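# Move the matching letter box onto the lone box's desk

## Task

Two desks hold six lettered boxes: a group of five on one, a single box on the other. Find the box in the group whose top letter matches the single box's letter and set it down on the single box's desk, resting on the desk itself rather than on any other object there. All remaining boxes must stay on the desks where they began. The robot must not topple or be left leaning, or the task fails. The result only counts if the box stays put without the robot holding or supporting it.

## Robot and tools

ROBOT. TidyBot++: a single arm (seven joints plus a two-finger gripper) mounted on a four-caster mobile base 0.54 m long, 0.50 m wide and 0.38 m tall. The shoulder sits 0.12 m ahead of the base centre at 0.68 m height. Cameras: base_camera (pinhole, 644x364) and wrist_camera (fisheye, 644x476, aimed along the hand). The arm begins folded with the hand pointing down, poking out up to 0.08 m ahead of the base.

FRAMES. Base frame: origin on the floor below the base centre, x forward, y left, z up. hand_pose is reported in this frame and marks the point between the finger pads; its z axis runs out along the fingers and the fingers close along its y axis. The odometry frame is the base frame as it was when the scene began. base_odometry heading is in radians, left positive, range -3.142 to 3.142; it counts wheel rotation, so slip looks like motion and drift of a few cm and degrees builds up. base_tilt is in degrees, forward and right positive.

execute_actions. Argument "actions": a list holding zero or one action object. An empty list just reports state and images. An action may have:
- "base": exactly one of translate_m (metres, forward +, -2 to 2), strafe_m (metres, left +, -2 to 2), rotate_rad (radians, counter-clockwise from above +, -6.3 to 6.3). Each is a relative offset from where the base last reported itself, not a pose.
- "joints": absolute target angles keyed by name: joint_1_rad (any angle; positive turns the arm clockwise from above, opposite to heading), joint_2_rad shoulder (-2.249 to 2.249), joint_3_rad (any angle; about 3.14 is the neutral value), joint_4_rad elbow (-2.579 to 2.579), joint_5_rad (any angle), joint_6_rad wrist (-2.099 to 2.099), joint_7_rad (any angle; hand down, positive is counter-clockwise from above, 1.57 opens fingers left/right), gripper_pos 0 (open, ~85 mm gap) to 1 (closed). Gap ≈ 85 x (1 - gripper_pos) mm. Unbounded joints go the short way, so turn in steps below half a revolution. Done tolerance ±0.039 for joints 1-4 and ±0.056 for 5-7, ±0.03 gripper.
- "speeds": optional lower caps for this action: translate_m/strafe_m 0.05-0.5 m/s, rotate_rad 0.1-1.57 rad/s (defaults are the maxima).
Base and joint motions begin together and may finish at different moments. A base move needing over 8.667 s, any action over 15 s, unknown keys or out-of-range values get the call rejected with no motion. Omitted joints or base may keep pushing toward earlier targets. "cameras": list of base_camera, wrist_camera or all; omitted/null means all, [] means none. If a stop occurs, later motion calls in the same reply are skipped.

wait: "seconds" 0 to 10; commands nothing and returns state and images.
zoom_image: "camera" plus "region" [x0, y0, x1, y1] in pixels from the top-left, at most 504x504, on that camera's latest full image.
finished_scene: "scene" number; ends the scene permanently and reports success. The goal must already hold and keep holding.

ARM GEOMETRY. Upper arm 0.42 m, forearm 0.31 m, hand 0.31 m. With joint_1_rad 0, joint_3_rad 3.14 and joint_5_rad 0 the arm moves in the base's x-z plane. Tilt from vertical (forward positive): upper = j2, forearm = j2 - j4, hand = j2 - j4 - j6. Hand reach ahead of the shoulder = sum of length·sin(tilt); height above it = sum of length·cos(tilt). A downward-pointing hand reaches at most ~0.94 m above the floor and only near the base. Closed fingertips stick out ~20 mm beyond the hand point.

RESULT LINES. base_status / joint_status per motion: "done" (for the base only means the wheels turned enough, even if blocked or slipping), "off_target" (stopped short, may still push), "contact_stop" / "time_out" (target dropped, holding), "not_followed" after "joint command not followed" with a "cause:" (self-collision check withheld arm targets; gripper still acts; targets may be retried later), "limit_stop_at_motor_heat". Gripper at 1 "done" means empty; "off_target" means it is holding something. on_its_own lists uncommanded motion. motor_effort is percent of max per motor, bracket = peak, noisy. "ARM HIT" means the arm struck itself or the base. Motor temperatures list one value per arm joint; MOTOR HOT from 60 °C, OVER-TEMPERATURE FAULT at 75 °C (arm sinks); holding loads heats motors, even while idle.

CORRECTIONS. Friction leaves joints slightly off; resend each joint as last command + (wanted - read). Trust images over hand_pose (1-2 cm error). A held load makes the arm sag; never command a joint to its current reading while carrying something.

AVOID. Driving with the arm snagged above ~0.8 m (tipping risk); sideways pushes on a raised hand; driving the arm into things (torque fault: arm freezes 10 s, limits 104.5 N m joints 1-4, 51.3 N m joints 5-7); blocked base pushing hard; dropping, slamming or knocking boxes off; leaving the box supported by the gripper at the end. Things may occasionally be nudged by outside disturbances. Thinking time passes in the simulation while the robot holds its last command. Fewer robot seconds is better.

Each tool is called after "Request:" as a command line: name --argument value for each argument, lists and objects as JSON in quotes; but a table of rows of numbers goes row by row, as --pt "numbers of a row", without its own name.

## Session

Request:
execute_actions --actions '[{"joints":{"joint_1_rad":0,"joint_2_rad":-0.3,"joint_3_rad":3.14,"joint_4_rad":-1.0,"joint_5_rad":0,"joint_6_rad":-1.3,"joint_7_rad":1.57}}]'

Scene clock: 2.73 s.
Motor temperatures (°C, as the motors report them): [36 36 32 37 40 45 39]
base_odometry: x=+0.000 y=+0.000 heading=+0.000 (m, m, rad; odometry frame)
base_tilt: forward=+0.0 right=-0.5 (deg)
base_status: not commanded
joint_positions: joint_1_rad=-0.020 joint_2_rad=-0.307 joint_3_rad=+3.128 joint_4_rad=-1.015 joint_5_rad=+0.034 joint_6_rad=-1.278 joint_7_rad=+1.545 gripper_pos=+0.000
joint_status: all done
motor_effort: joint_1_rad=-1(0) joint_2_rad=-5(10) joint_3_rad=+1(1) joint_4_rad=+15(21) joint_5_rad=+1(0) joint_6_rad=+9(9) joint_7_rad=+0(0) (%)
hand_pose: x=+0.4808 y=+0.0056 z=+1.1959 quat_wxyz=(+0.002, +0.838, +0.000, +0.546) (m; base frame)
pictures: base_camera, wrist_camera
Images, in order (width x height): base_camera 644x364, wrist_camera 644x476.

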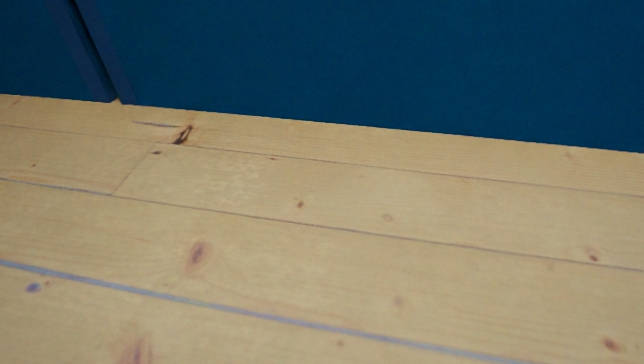

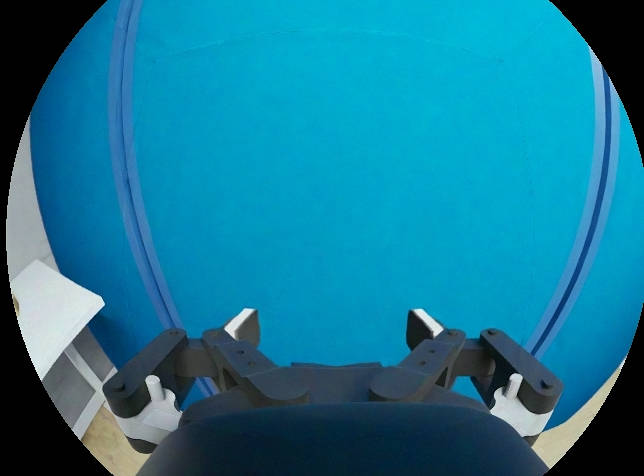

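Request:
execute_actions --actions '[{"base":{"rotate_rad":1.35},"joints":{"joint_2_rad":0}}]'

Request:
zoom_image --camera "wrist_camera" --region '[130,110,480,260]'

Scene clock: 4.97 s.
Motor temperatures (°C, as the motors report them): [36 36 32 37 40 45 39]
base_odometry: x=+0.000 y=+0.000 heading=+1.349 (m, m, rad; odometry frame)
base_tilt: forward=+0.0 right=-0.5 (deg)
base_status: done
joint_positions: joint_1_rad=-0.009 joint_2_rad=+0.005 joint_3_rad=+3.130 joint_4_rad=-1.011 joint_5_rad=+0.027 joint_6_rad=-1.279 joint_7_rad=+1.545 gripper_pos=+0.000
joint_status: all done
motor_effort: joint_1_rad=+0(3) joint_2_rad=-19(28) joint_3_rad=+0(3) joint_4_rad=+18(21) joint_5_rad=+0(1) joint_6_rad=+7(9) joint_7_rad=+0(0) (%)
hand_pose: x=+0.6216 y=+0.0032 z=+1.0617 quat_wxyz=(+0.004, +0.912, -0.005, +0.411) (m; base frame)
pictures: base_camera, wrist_camera
Images, in order (width x height): base_camera 644x364, wrist_camera 644x476.

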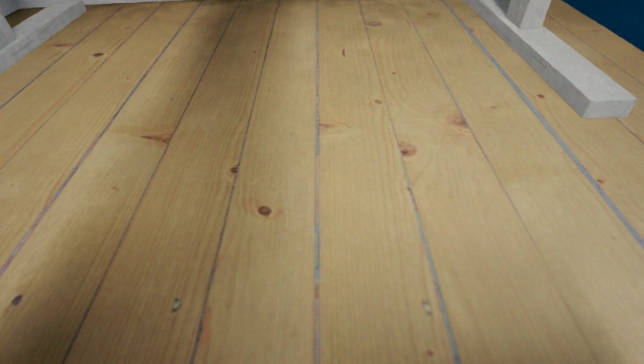

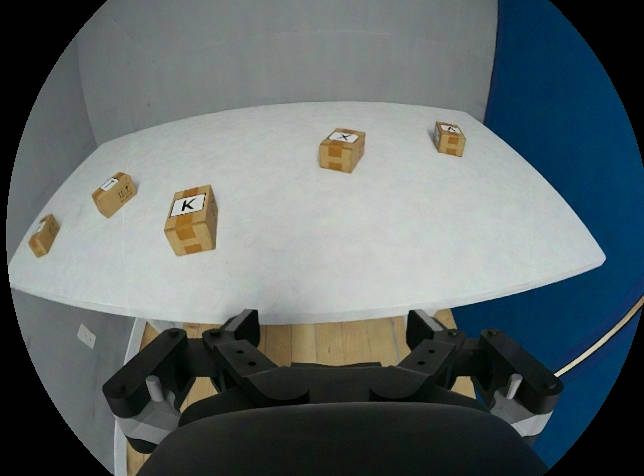

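Region (130, 110, 480, 260) of wrist_camera's 644x476 image, scaled by 1.440; it fills the top 216 rows of this view, and the rest is white.

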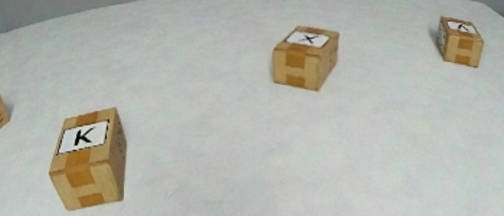

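Higher desk here.

Request:
execute_actions --actions '[{"base":{"translate_m":-0.8},"joints":{"joint_2_rad":-0.3,"joint_1_rad":2.3}}]' --cameras '["wrist_camera"]'

Scene clock: 8.37 s.
Motor temperatures (°C, as the motors report them): [36 36 32 37 40 45 39]
base_odometry: x=-0.175 y=-0.781 heading=+1.350 (m, m, rad; odometry frame)
base_tilt: forward=+0.0 right=-0.5 (deg)
base_status: done
joint_positions: joint_1_rad=+2.282 joint_2_rad=-0.292 joint_3_rad=+3.131 joint_4_rad=-1.011 joint_5_rad=+0.027 joint_6_rad=-1.280 joint_7_rad=+1.545 gripper_pos=+0.000
joint_status: all done
motor_effort: joint_1_rad=+0(2) joint_2_rad=-6(25) joint_3_rad=+1(2) joint_4_rad=+16(19) joint_5_rad=+0(0) joint_6_rad=+9(9) joint_7_rad=+0(0) (%)
hand_pose: x=-0.1231 y=-0.2787 z=+1.1919 quat_wxyz=(+0.493, +0.342, -0.769, +0.221) (m; base frame)
pictures: wrist_camera
Images, in order (width x height): wrist_camera 644x476.

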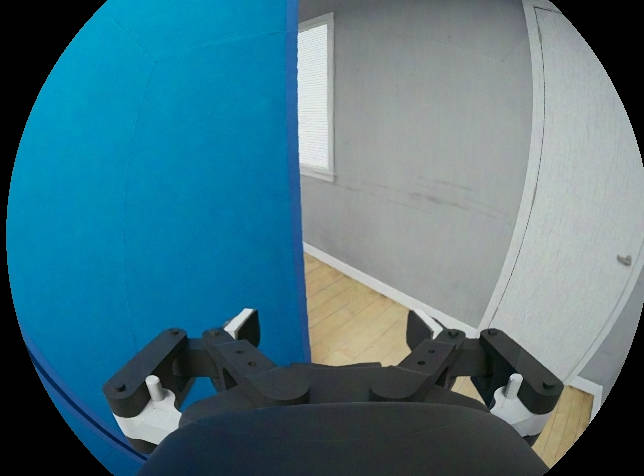

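Request:
execute_actions --actions '[{"base":{"translate_m":-0.88},"joints":{"joint_1_rad":1.57}}]' --cameras '["wrist_camera"]'

Request:
execute_actions --actions '[{"base":{"strafe_m":-1.7}}]'

Scene clock: 11.47 s.
Motor temperatures (°C, as the motors report them): [36 36 32 37 40 45 39]
base_odometry: x=-0.367 y=-1.640 heading=+1.351 (m, m, rad; odometry frame)
base_tilt: forward=+0.0 right=-0.5 (deg)
base_status: done
joint_positions: joint_1_rad=+1.587 joint_2_rad=-0.299 joint_3_rad=+3.131 joint_4_rad=-1.011 joint_5_rad=+0.027 joint_6_rad=-1.281 joint_7_rad=+1.545 gripper_pos=+0.000
joint_status: all done
motor_effort: joint_1_rad=+0(0) joint_2_rad=-5(7) joint_3_rad=+1(2) joint_4_rad=+16(16) joint_5_rad=+1(1) joint_6_rad=+9(9) joint_7_rad=+0(0) (%)
hand_pose: x=+0.1114 y=-0.3653 z=+1.1941 quat_wxyz=(+0.390, +0.582, -0.605, +0.378) (m; base frame)
pictures: wrist_camera
Images, in order (width x height): wrist_camera 644x476.

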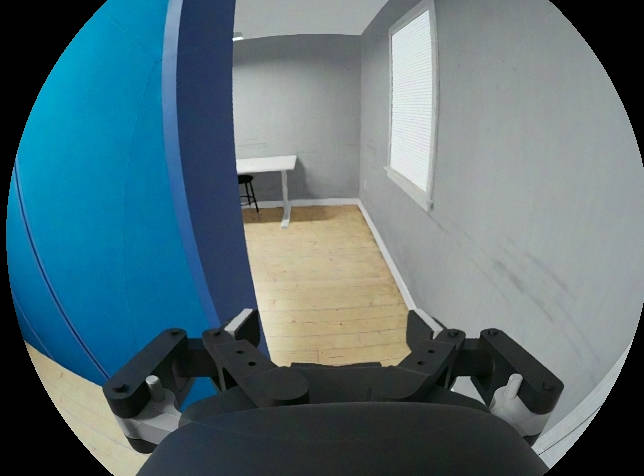

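Scene clock: 16.33 s.
Motor temperatures (°C, as the motors report them): [36 36 32 37 40 45 39]
base_odometry: x=+1.292 y=-2.012 heading=+1.350 (m, m, rad; odometry frame)
base_tilt: forward=+0.0 right=-0.5 (deg)
base_status: done
joint_positions: joint_1_rad=+1.587 joint_2_rad=-0.297 joint_3_rad=+3.131 joint_4_rad=-1.011 joint_5_rad=+0.027 joint_6_rad=-1.284 joint_7_rad=+1.545 gripper_pos=+0.000
joint_status: not commanded
motor_effort: joint_1_rad=+0(0) joint_2_rad=-6(9) joint_3_rad=+0(1) joint_4_rad=+15(17) joint_5_rad=+1(1) joint_6_rad=+9(9) joint_7_rad=+0(0) (%)
hand_pose: x=+0.1115 y=-0.3660 z=+1.1927 quat_wxyz=(+0.389, +0.583, -0.606, +0.376) (m; base frame)
pictures: base_camera, wrist_camera
Images, in order (width x height): base_camera 644x364, wrist_camera 644x476.

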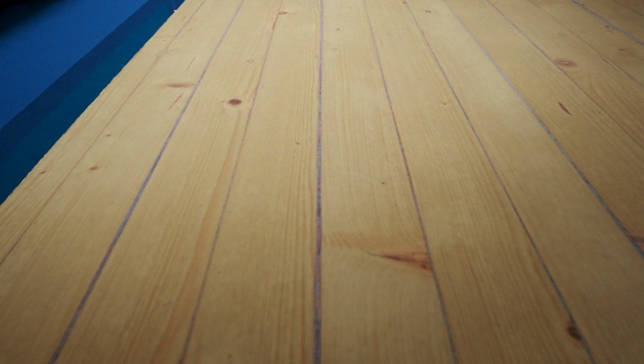

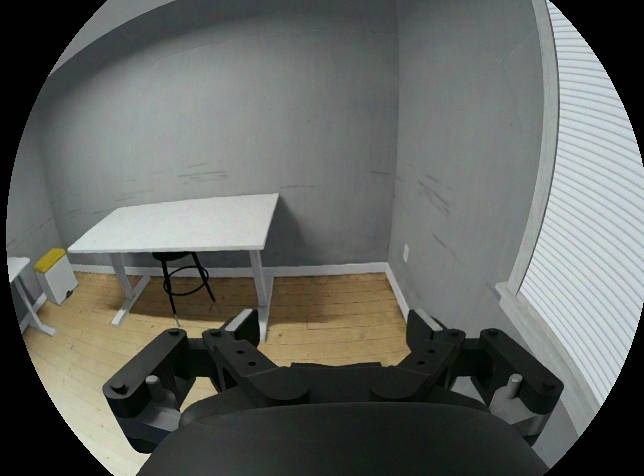

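Request:
execute_actions --actions '[{"base":{"translate_m":1.6},"joints":{"joint_1_rad":0.2,"joint_2_rad":0}}]'

Request:
zoom_image --camera "wrist_camera" --region '[200,120,560,300]'

Scene clock: 20.90 s.
Motor temperatures (°C, as the motors report them): [36 36 32 37 40 45 39]
base_odometry: x=+1.643 y=-0.451 heading=+1.350 (m, m, rad; odometry frame)
base_tilt: forward=+0.0 right=-0.5 (deg)
base_status: done
joint_positions: joint_1_rad=+0.216 joint_2_rad=+0.002 joint_3_rad=+3.132 joint_4_rad=-1.011 joint_5_rad=+0.027 joint_6_rad=-1.284 joint_7_rad=+1.545 gripper_pos=+0.000
joint_status: all done
motor_effort: joint_1_rad=-1(3) joint_2_rad=-20(22) joint_3_rad=+0(2) joint_4_rad=+19(20) joint_5_rad=+0(1) joint_6_rad=+7(9) joint_7_rad=+0(0) (%)
hand_pose: x=+0.6072 y=-0.1087 z=+1.0623 quat_wxyz=(+0.050, +0.906, -0.107, +0.407) (m; base frame)
pictures: base_camera, wrist_camera
Images, in order (width x height): base_camera 644x364, wrist_camera 644x476.

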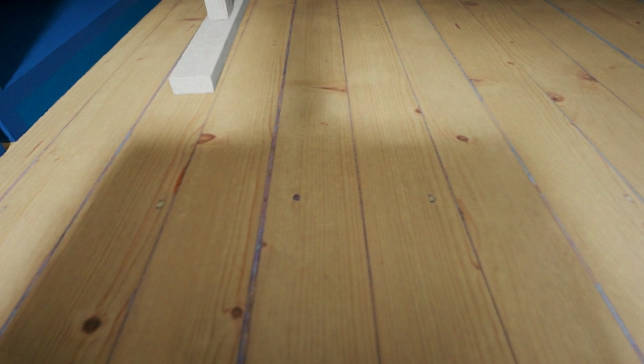

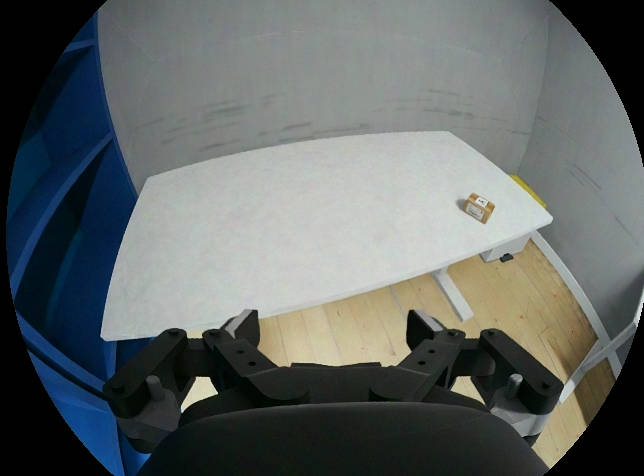

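Region (200, 120, 560, 300) of wrist_camera's 644x476 image, scaled by 1.400.

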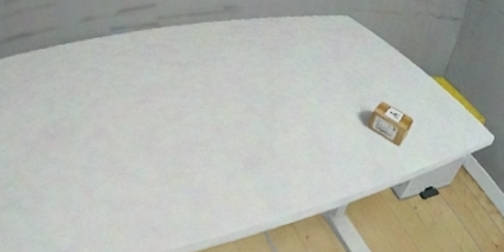

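Request:
execute_actions --actions '[{"base":{"translate_m":0.2},"joints":{"joint_1_rad":0.75,"joint_2_rad":0.5,"joint_4_rad":-0.5}}]' --cameras '["wrist_camera"]'

Request:
zoom_image --camera "wrist_camera" --region '[250,150,410,300]'

Request:
execute_actions --actions '[{"base":{"translate_m":-1.8},"joints":{"joint_1_rad":-0.015,"joint_2_rad":-0.9,"joint_4_rad":-1}}]' --cameras '["base_camera"]'

Scene clock: 23.07 s.
Motor temperatures (°C, as the motors report them): [36 36 32 37 40 45 39]
base_odometry: x=+1.687 y=-0.256 heading=+1.350 (m, m, rad; odometry frame)
base_tilt: forward=+0.0 right=-0.5 (deg)
base_status: done
joint_positions: joint_1_rad=+0.742 joint_2_rad=+0.501 joint_3_rad=+3.132 joint_4_rad=-0.517 joint_5_rad=+0.027 joint_6_rad=-1.284 joint_7_rad=+1.545 gripper_pos=+0.000
joint_status: all done
motor_effort: joint_1_rad=+0(3) joint_2_rad=-37(44) joint_3_rad=+0(2) joint_4_rad=+18(20) joint_5_rad=+0(1) joint_6_rad=+7(8) joint_7_rad=+0(0) (%)
hand_pose: x=+0.6345 y=-0.4752 z=+1.0080 quat_wxyz=(+0.151, +0.847, -0.341, +0.378) (m; base frame)
pictures: wrist_camera
Images, in order (width x height): wrist_camera 644x476.

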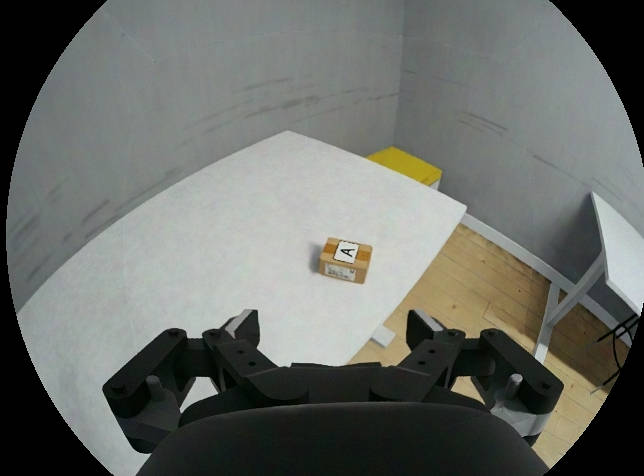

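Region (250, 150, 410, 300) of wrist_camera's 644x476 image, scaled by 3.150; it fills the top 472 rows of this view, and the rest is white.

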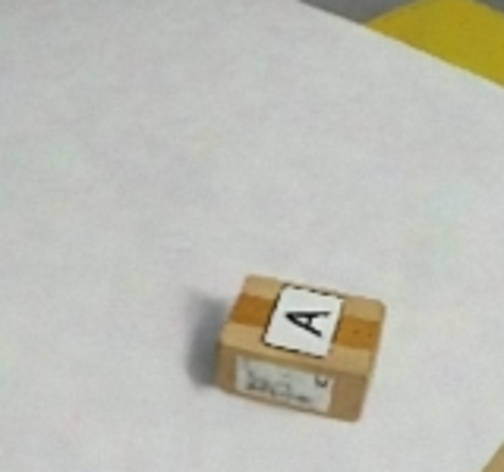

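Scene clock: 28.03 s.
Motor temperatures (°C, as the motors report them): [36 36 32 37 40 45 39]
base_odometry: x=+1.292 y=-2.012 heading=+1.350 (m, m, rad; odometry frame)
base_tilt: forward=+0.0 right=-0.5 (deg)
base_status: done
joint_positions: joint_1_rad=+0.003 joint_2_rad=-0.904 joint_3_rad=+3.132 joint_4_rad=-0.982 joint_5_rad=+0.026 joint_6_rad=-1.285 joint_7_rad=+1.545 gripper_pos=+0.000
joint_status: all done
motor_effort: joint_1_rad=+0(3) joint_2_rad=+22(43) joint_3_rad=+1(2) joint_4_rad=+7(20) joint_5_rad=+0(1) joint_6_rad=+9(9) joint_7_rad=+1(0) (%)
hand_pose: x=+0.1176 y=-0.0015 z=+1.3196 quat_wxyz=(+0.002, +0.630, -0.012, +0.777) (m; base frame)
pictures: base_camera
Images, in order (width x height): base_camera 644x364.

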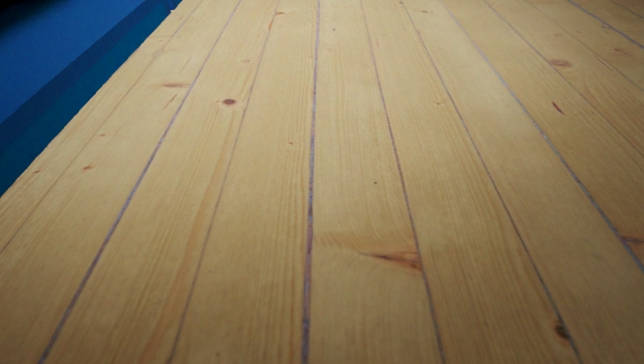

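Request:
execute_actions --actions '[{"base":{"strafe_m":1.55}}]' --cameras '[]'

Request:
execute_actions --actions '[{"base":{"translate_m":1.65},"joints":{"joint_1_rad":0.14,"joint_2_rad":0.35,"joint_6_rad":-0.6}}]'

Request:
execute_actions --actions '[{"base":{"translate_m":0.1}}]'

Scene clock: 32.63 s.
Motor temperatures (°C, as the motors report them): [36 36 32 37 40 45 39]
base_odometry: x=-0.220 y=-1.673 heading=+1.350 (m, m, rad; odometry frame)
base_tilt: forward=+0.0 right=-0.5 (deg)
base_status: done
joint_positions: joint_1_rad=-0.003 joint_2_rad=-0.903 joint_3_rad=+3.132 joint_4_rad=-0.982 joint_5_rad=+0.026 joint_6_rad=-1.285 joint_7_rad=+1.545 gripper_pos=+0.000
joint_status: not commanded
motor_effort: joint_1_rad=-1(2) joint_2_rad=+22(24) joint_3_rad=+2(3) joint_4_rad=+7(8) joint_5_rad=+1(1) joint_6_rad=+9(9) joint_7_rad=+0(0) (%)
hand_pose: x=+0.1180 y=-0.0015 z=+1.3195 quat_wxyz=(+0.000, +0.630, -0.010, +0.776) (m; base frame)
pictures: none
No camera images: the call's "cameras" was empty. Leave "cameras" out to get every camera's image.

Scene clock: 37.30 s.
Motor temperatures (°C, as the motors report them): [36 36 32 37 40 45 39]
base_odometry: x=+0.140 y=-0.063 heading=+1.350 (m, m, rad; odometry frame)
base_tilt: forward=+0.0 right=-0.5 (deg)
base_status: done
joint_positions: joint_1_rad=+0.121 joint_2_rad=+0.353 joint_3_rad=+3.132 joint_4_rad=-0.992 joint_5_rad=+0.026 joint_6_rad=-0.617 joint_7_rad=+1.545 gripper_pos=+0.000
joint_status: all done
motor_effort: joint_1_rad=+0(0) joint_2_rad=-34(38) joint_3_rad=+0(2) joint_4_rad=+21(22) joint_5_rad=+0(0) joint_6_rad=+9(9) joint_7_rad=+0(1) (%)
hand_pose: x=+0.8535 y=-0.0870 z=+1.0277 quat_wxyz=(+0.035, +0.830, -0.054, +0.555) (m; base frame)
pictures: base_camera, wrist_camera
Images, in order (width x height): base_camera 644x364, wrist_camera 644x476.

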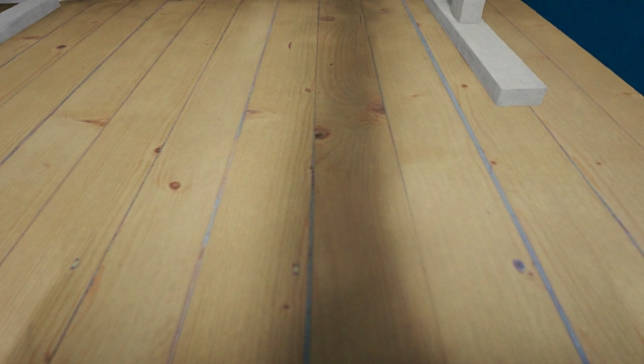

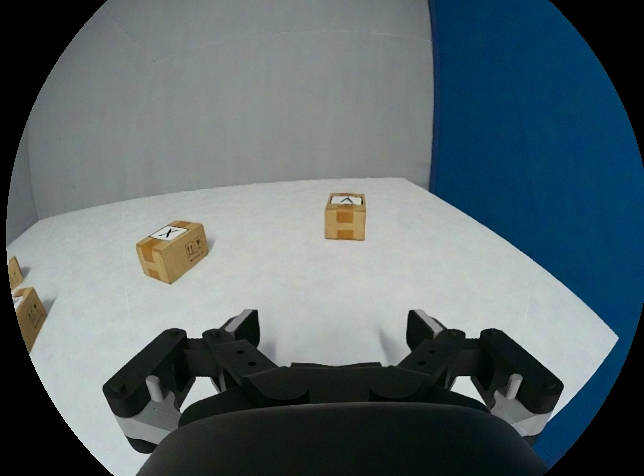

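Scene clock: 38.67 s.
Motor temperatures (°C, as the motors report them): [36 36 32 37 40 45 39]
base_odometry: x=+0.162 y=+0.035 heading=+1.351 (m, m, rad; odometry frame)
base_tilt: forward=+0.0 right=-0.5 (deg)
base_status: done
joint_positions: joint_1_rad=+0.122 joint_2_rad=+0.355 joint_3_rad=+3.132 joint_4_rad=-0.992 joint_5_rad=+0.026 joint_6_rad=-0.616 joint_7_rad=+1.545 gripper_pos=+0.000
joint_status: not commanded
motor_effort: joint_1_rad=+0(1) joint_2_rad=-36(38) joint_3_rad=+0(1) joint_4_rad=+21(22) joint_5_rad=+0(1) joint_6_rad=+9(9) joint_7_rad=+1(0) (%)
hand_pose: x=+0.8539 y=-0.0880 z=+1.0271 quat_wxyz=(+0.035, +0.830, -0.054, +0.555) (m; base frame)
pictures: base_camera, wrist_camera
Images, in order (width x height): base_camera 644x364, wrist_camera 644x476.

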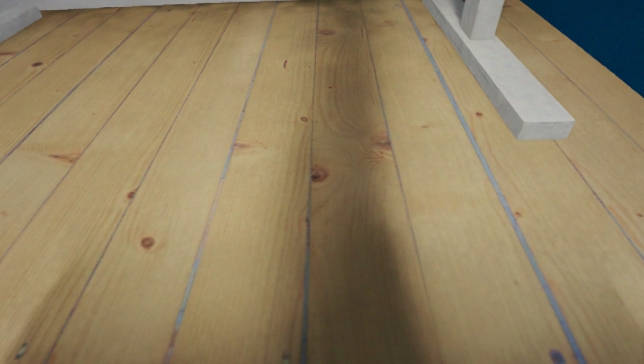

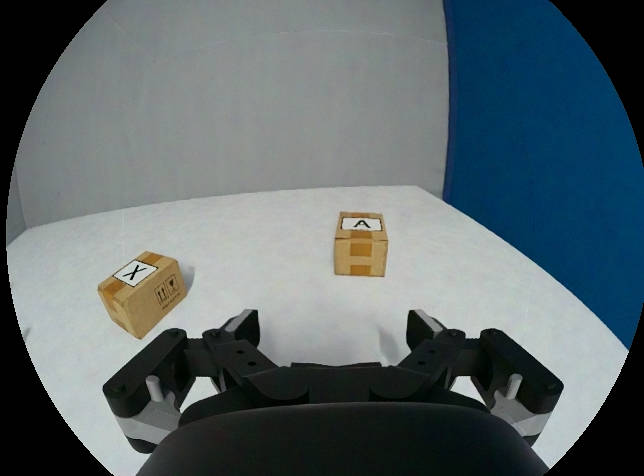

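Request:
execute_actions --actions '[{"base":{"translate_m":0.1},"joints":{"joint_1_rad":0.21,"joint_2_rad":0.39}}]' --cameras '["wrist_camera"]'

Request:
execute_actions --actions '[{"base":{"translate_m":0.085},"speeds":{"translate_m":0.1}}]' --cameras '["wrist_camera"]'

Request:
execute_actions --actions '[{"joints":{"gripper_pos":1}}]' --cameras '["wrist_camera"]'

Scene clock: 40.17 s.
Motor temperatures (°C, as the motors report them): [36 36 32 37 40 45 39]
base_odometry: x=+0.183 y=+0.133 heading=+1.351 (m, m, rad; odometry frame)
base_tilt: forward=+0.0 right=-0.5 (deg)
base_status: done
joint_positions: joint_1_rad=+0.204 joint_2_rad=+0.393 joint_3_rad=+3.133 joint_4_rad=-0.993 joint_5_rad=+0.026 joint_6_rad=-0.616 joint_7_rad=+1.545 gripper_pos=+0.000
joint_status: all done
motor_effort: joint_1_rad=-1(3) joint_2_rad=-37(40) joint_3_rad=+0(2) joint_4_rad=+21(22) joint_5_rad=+0(1) joint_6_rad=+9(9) joint_7_rad=+0(0) (%)
hand_pose: x=+0.8566 y=-0.1508 z=+0.9985 quat_wxyz=(+0.056, +0.837, -0.089, +0.537) (m; base frame)
pictures: wrist_camera
Images, in order (width x height): wrist_camera 644x476.

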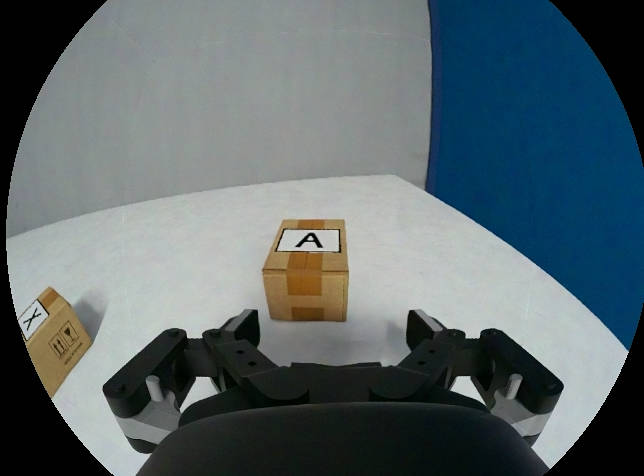

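Scene clock: 41.53 s.
Motor temperatures (°C, as the motors report them): [36 36 32 37 40 45 39]
base_odometry: x=+0.202 y=+0.216 heading=+1.351 (m, m, rad; odometry frame)
base_tilt: forward=+0.0 right=-0.5 (deg)
base_status: done
joint_positions: joint_1_rad=+0.204 joint_2_rad=+0.392 joint_3_rad=+3.133 joint_4_rad=-0.993 joint_5_rad=+0.026 joint_6_rad=-0.616 joint_7_rad=+1.545 gripper_pos=+0.000
joint_status: not commanded
motor_effort: joint_1_rad=+0(2) joint_2_rad=-37(39) joint_3_rad=+0(1) joint_4_rad=+20(22) joint_5_rad=+0(0) joint_6_rad=+9(9) joint_7_rad=+0(0) (%)
hand_pose: x=+0.8562 y=-0.1507 z=+0.9996 quat_wxyz=(+0.056, +0.837, -0.089, +0.537) (m; base frame)
pictures: wrist_camera
Images, in order (width x height): wrist_camera 644x476.

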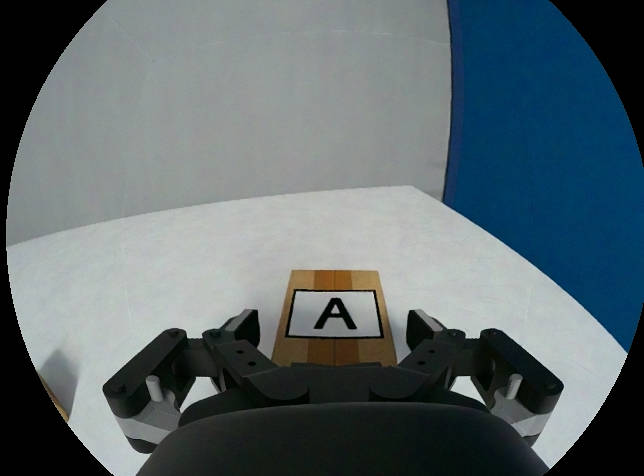

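Scene clock: 42.63 s.
Motor temperatures (°C, as the motors report them): [36 36 32 37 40 45 39]
base_odometry: x=+0.202 y=+0.216 heading=+1.351 (m, m, rad; odometry frame)
base_tilt: forward=+0.0 right=-0.5 (deg)
base_status: not commanded
joint_positions: joint_1_rad=+0.204 joint_2_rad=+0.391 joint_3_rad=+3.133 joint_4_rad=-0.993 joint_5_rad=+0.026 joint_6_rad=-0.615 joint_7_rad=+1.545 gripper_pos=+0.349
joint_status: gripper_pos off_target (ended at +0.349, target +1.000)
motor_effort: joint_1_rad=+0(0) joint_2_rad=-36(37) joint_3_rad=+0(0) joint_4_rad=+21(21) joint_5_rad=+0(0) joint_6_rad=+9(9) joint_7_rad=+0(1) (%)
hand_pose: x=+0.8562 y=-0.1507 z=+0.9999 quat_wxyz=(+0.056, +0.836, -0.089, +0.538) (m; base frame)
pictures: wrist_camera
Images, in order (width x height): wrist_camera 644x476.

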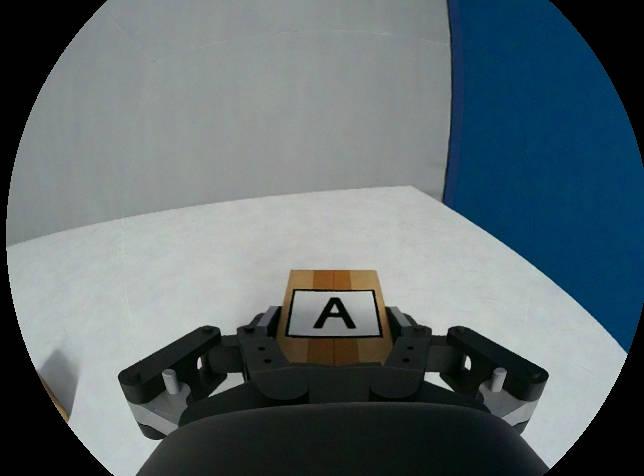

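Request:
execute_actions --actions '[{"base":{"translate_m":-1.93},"joints":{"joint_2_rad":-0.9}}]' --cameras '[]'

Request:
execute_actions --actions '[{"base":{"strafe_m":-1.55},"joints":{"joint_4_rad":-1.62,"joint_6_rad":0.1}}]' --cameras '["base_camera"]'

Request:
execute_actions --actions '[{"base":{"translate_m":1.75},"joints":{"joint_2_rad":0.33}}]'

Request:
execute_actions --actions '[{"joints":{"joint_2_rad":0.47}}]' --cameras '["wrist_camera"]'

Scene clock: 48.27 s.
Motor temperatures (°C, as the motors report them): [36 36 32 37 40 45 39]
base_odometry: x=-0.219 y=-1.668 heading=+1.351 (m, m, rad; odometry frame)
base_tilt: forward=-0.1 right=-0.5 (deg)
base_status: done
joint_positions: joint_1_rad=+0.206 joint_2_rad=-0.905 joint_3_rad=+3.133 joint_4_rad=-1.002 joint_5_rad=+0.025 joint_6_rad=-0.614 joint_7_rad=+1.545 gripper_pos=+0.349
joint_status: all done
motor_effort: joint_1_rad=+0(6) joint_2_rad=+24(44) joint_3_rad=+1(5) joint_4_rad=+6(24) joint_5_rad=+0(0) joint_6_rad=+7(11) joint_7_rad=+1(0) (%)
hand_pose: x=+0.0239 y=+0.0214 z=+1.4904 quat_wxyz=(+0.096, +0.346, -0.040, +0.933) (m; base frame)
pictures: none
No camera images: the call's "cameras" was empty. Leave "cameras" out to get every camera's image.

Scene clock: 52.73 s.
Motor temperatures (°C, as the motors report them): [36 36 32 37 40 45 39]
base_odometry: x=+1.293 y=-2.006 heading=+1.351 (m, m, rad; odometry frame)
base_tilt: forward=+0.0 right=-0.5 (deg)
base_status: done
joint_positions: joint_1_rad=+0.206 joint_2_rad=-0.901 joint_3_rad=+3.134 joint_4_rad=-1.609 joint_5_rad=+0.025 joint_6_rad=+0.075 joint_7_rad=+1.545 gripper_pos=+0.349
joint_status: all done
motor_effort: joint_1_rad=+0(3) joint_2_rad=+14(27) joint_3_rad=+0(4) joint_4_rad=+15(15) joint_5_rad=+0(1) joint_6_rad=+7(7) joint_7_rad=+0(0) (%)
hand_pose: x=+0.1779 y=-0.0053 z=+1.4325 quat_wxyz=(+0.096, +0.310, -0.028, +0.945) (m; base frame)
pictures: base_camera
Images, in order (width x height): base_camera 644x364.

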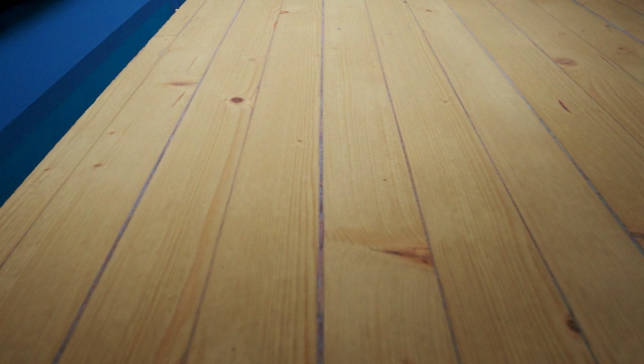

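Scene clock: 57.53 s.
Motor temperatures (°C, as the motors report them): [36 37 32 37 40 45 39]
base_odometry: x=+1.676 y=-0.298 heading=+1.351 (m, m, rad; odometry frame)
base_tilt: forward=+0.0 right=-0.5 (deg)
base_status: done
joint_positions: joint_1_rad=+0.206 joint_2_rad=+0.339 joint_3_rad=+3.134 joint_4_rad=-1.619 joint_5_rad=+0.025 joint_6_rad=+0.084 joint_7_rad=+1.545 gripper_pos=+0.349
joint_status: all done
motor_effort: joint_1_rad=+0(0) joint_2_rad=-35(37) joint_3_rad=+0(1) joint_4_rad=+21(24) joint_5_rad=+1(0) joint_6_rad=+10(11) joint_7_rad=+0(0) (%)
hand_pose: x=+0.8331 y=-0.1423 z=+0.8670 quat_wxyz=(+0.057, +0.802, -0.080, +0.590) (m; base frame)
pictures: base_camera, wrist_camera
Images, in order (width x height): base_camera 644x364, wrist_camera 644x476.

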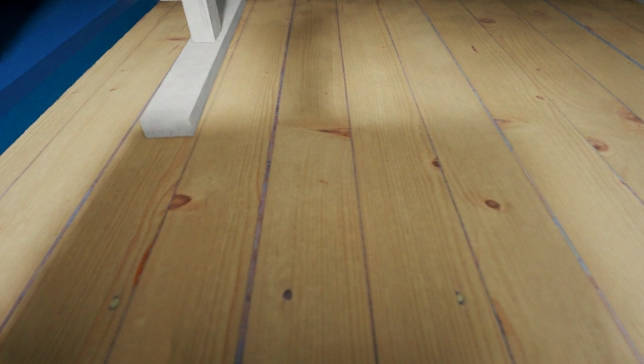

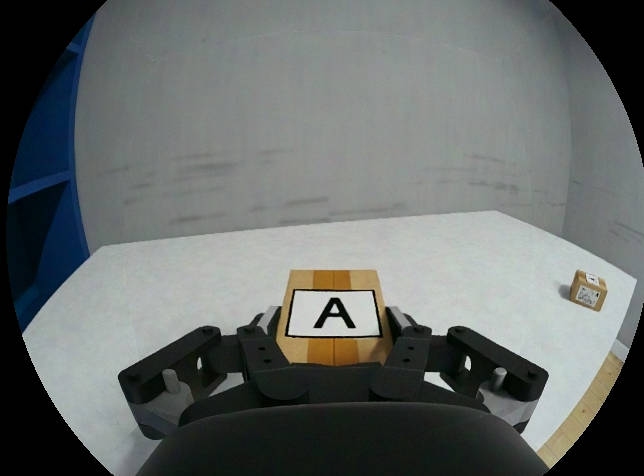

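Scene clock: 58.57 s.
Motor temperatures (°C, as the motors report them): [36 37 32 37 40 45 39]
base_odometry: x=+1.676 y=-0.298 heading=+1.351 (m, m, rad; odometry frame)
base_tilt: forward=+0.0 right=-0.5 (deg)
base_status: not commanded
joint_positions: joint_1_rad=+0.206 joint_2_rad=+0.474 joint_3_rad=+3.134 joint_4_rad=-1.618 joint_5_rad=+0.025 joint_6_rad=+0.093 joint_7_rad=+1.546 gripper_pos=+0.349
joint_status: all done
motor_effort: joint_1_rad=+0(1) joint_2_rad=-40(42) joint_3_rad=+0(1) joint_4_rad=+21(21) joint_5_rad=+0(0) joint_6_rad=+10(10) joint_7_rad=+0(0) (%)
hand_pose: x=+0.8523 y=-0.1462 z=+0.7703 quat_wxyz=(+0.051, +0.837, -0.084, +0.538) (m; base frame)
pictures: wrist_camera
Images, in order (width x height): wrist_camera 644x476.

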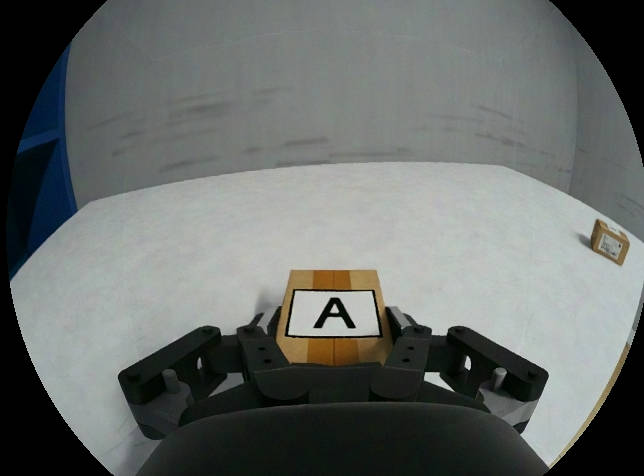

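Request:
execute_actions --actions '[{"joints":{"joint_2_rad":0.485}}]' --cameras '[]'

Request:
execute_actions --actions '[{"joints":{"gripper_pos":0}}]' --cameras '["wrist_camera"]'

Request:
execute_actions --actions '[{"joints":{"joint_2_rad":0.35}}]' --cameras '[]'

Request:
finished_scene --scene 2

Scene clock: 59.23 s.
Motor temperatures (°C, as the motors report them): [36 37 32 37 40 45 39]
base_odometry: x=+1.676 y=-0.298 heading=+1.351 (m, m, rad; odometry frame)
base_tilt: forward=+0.0 right=-0.5 (deg)
base_status: not commanded
joint_positions: joint_1_rad=+0.206 joint_2_rad=+0.476 joint_3_rad=+3.134 joint_4_rad=-1.618 joint_5_rad=+0.025 joint_6_rad=+0.094 joint_7_rad=+1.546 gripper_pos=+0.349
joint_status: all done
motor_effort: joint_1_rad=-1(0) joint_2_rad=-35(39) joint_3_rad=+0(0) joint_4_rad=+18(20) joint_5_rad=+0(0) joint_6_rad=+8(10) joint_7_rad=+0(0) (%)
hand_pose: x=+0.8526 y=-0.1463 z=+0.7694 quat_wxyz=(+0.051, +0.837, -0.084, +0.538) (m; base frame)
pictures: none
No camera images: the call's "cameras" was empty. Leave "cameras" out to get every camera's image.

Scene clock: 60.33 s.
Motor temperatures (°C, as the motors report them): [36 37 32 37 40 45 39]
base_odometry: x=+1.676 y=-0.298 heading=+1.351 (m, m, rad; odometry frame)
base_tilt: forward=+0.0 right=-0.5 (deg)
base_status: not commanded
joint_positions: joint_1_rad=+0.206 joint_2_rad=+0.478 joint_3_rad=+3.134 joint_4_rad=-1.618 joint_5_rad=+0.025 joint_6_rad=+0.094 joint_7_rad=+1.546 gripper_pos=+0.000
joint_status: all done
motor_effort: joint_1_rad=+0(0) joint_2_rad=-38(38) joint_3_rad=+0(0) joint_4_rad=+19(19) joint_5_rad=+0(0) joint_6_rad=+9(9) joint_7_rad=+0(0) (%)
hand_pose: x=+0.8528 y=-0.1463 z=+0.7677 quat_wxyz=(+0.051, +0.838, -0.084, +0.537) (m; base frame)
pictures: wrist_camera
Images, in order (width x height): wrist_camera 644x476.

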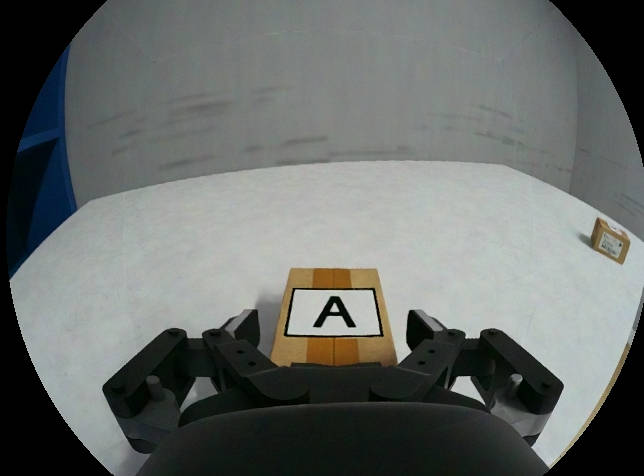

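Scene clock: 61.67 s.
Motor temperatures (°C, as the motors report them): [36 37 32 37 40 45 39]
base_odometry: x=+1.676 y=-0.298 heading=+1.351 (m, m, rad; odometry frame)
base_tilt: forward=+0.0 right=-0.5 (deg)
base_status: not commanded
joint_positions: joint_1_rad=+0.206 joint_2_rad=+0.346 joint_3_rad=+3.134 joint_4_rad=-1.618 joint_5_rad=+0.025 joint_6_rad=+0.094 joint_7_rad=+1.546 gripper_pos=+0.000
joint_status: all done
motor_effort: joint_1_rad=+0(0) joint_2_rad=-34(40) joint_3_rad=+0(0) joint_4_rad=+20(21) joint_5_rad=+0(0) joint_6_rad=+9(9) joint_7_rad=+0(0) (%)
hand_pose: x=+0.8353 y=-0.1427 z=+0.8658 quat_wxyz=(+0.057, +0.801, -0.080, +0.591) (m; base frame)
pictures: none
No camera images: the call's "cameras" was empty. Leave "cameras" out to get every camera's image.

The scene is finished: the task was done.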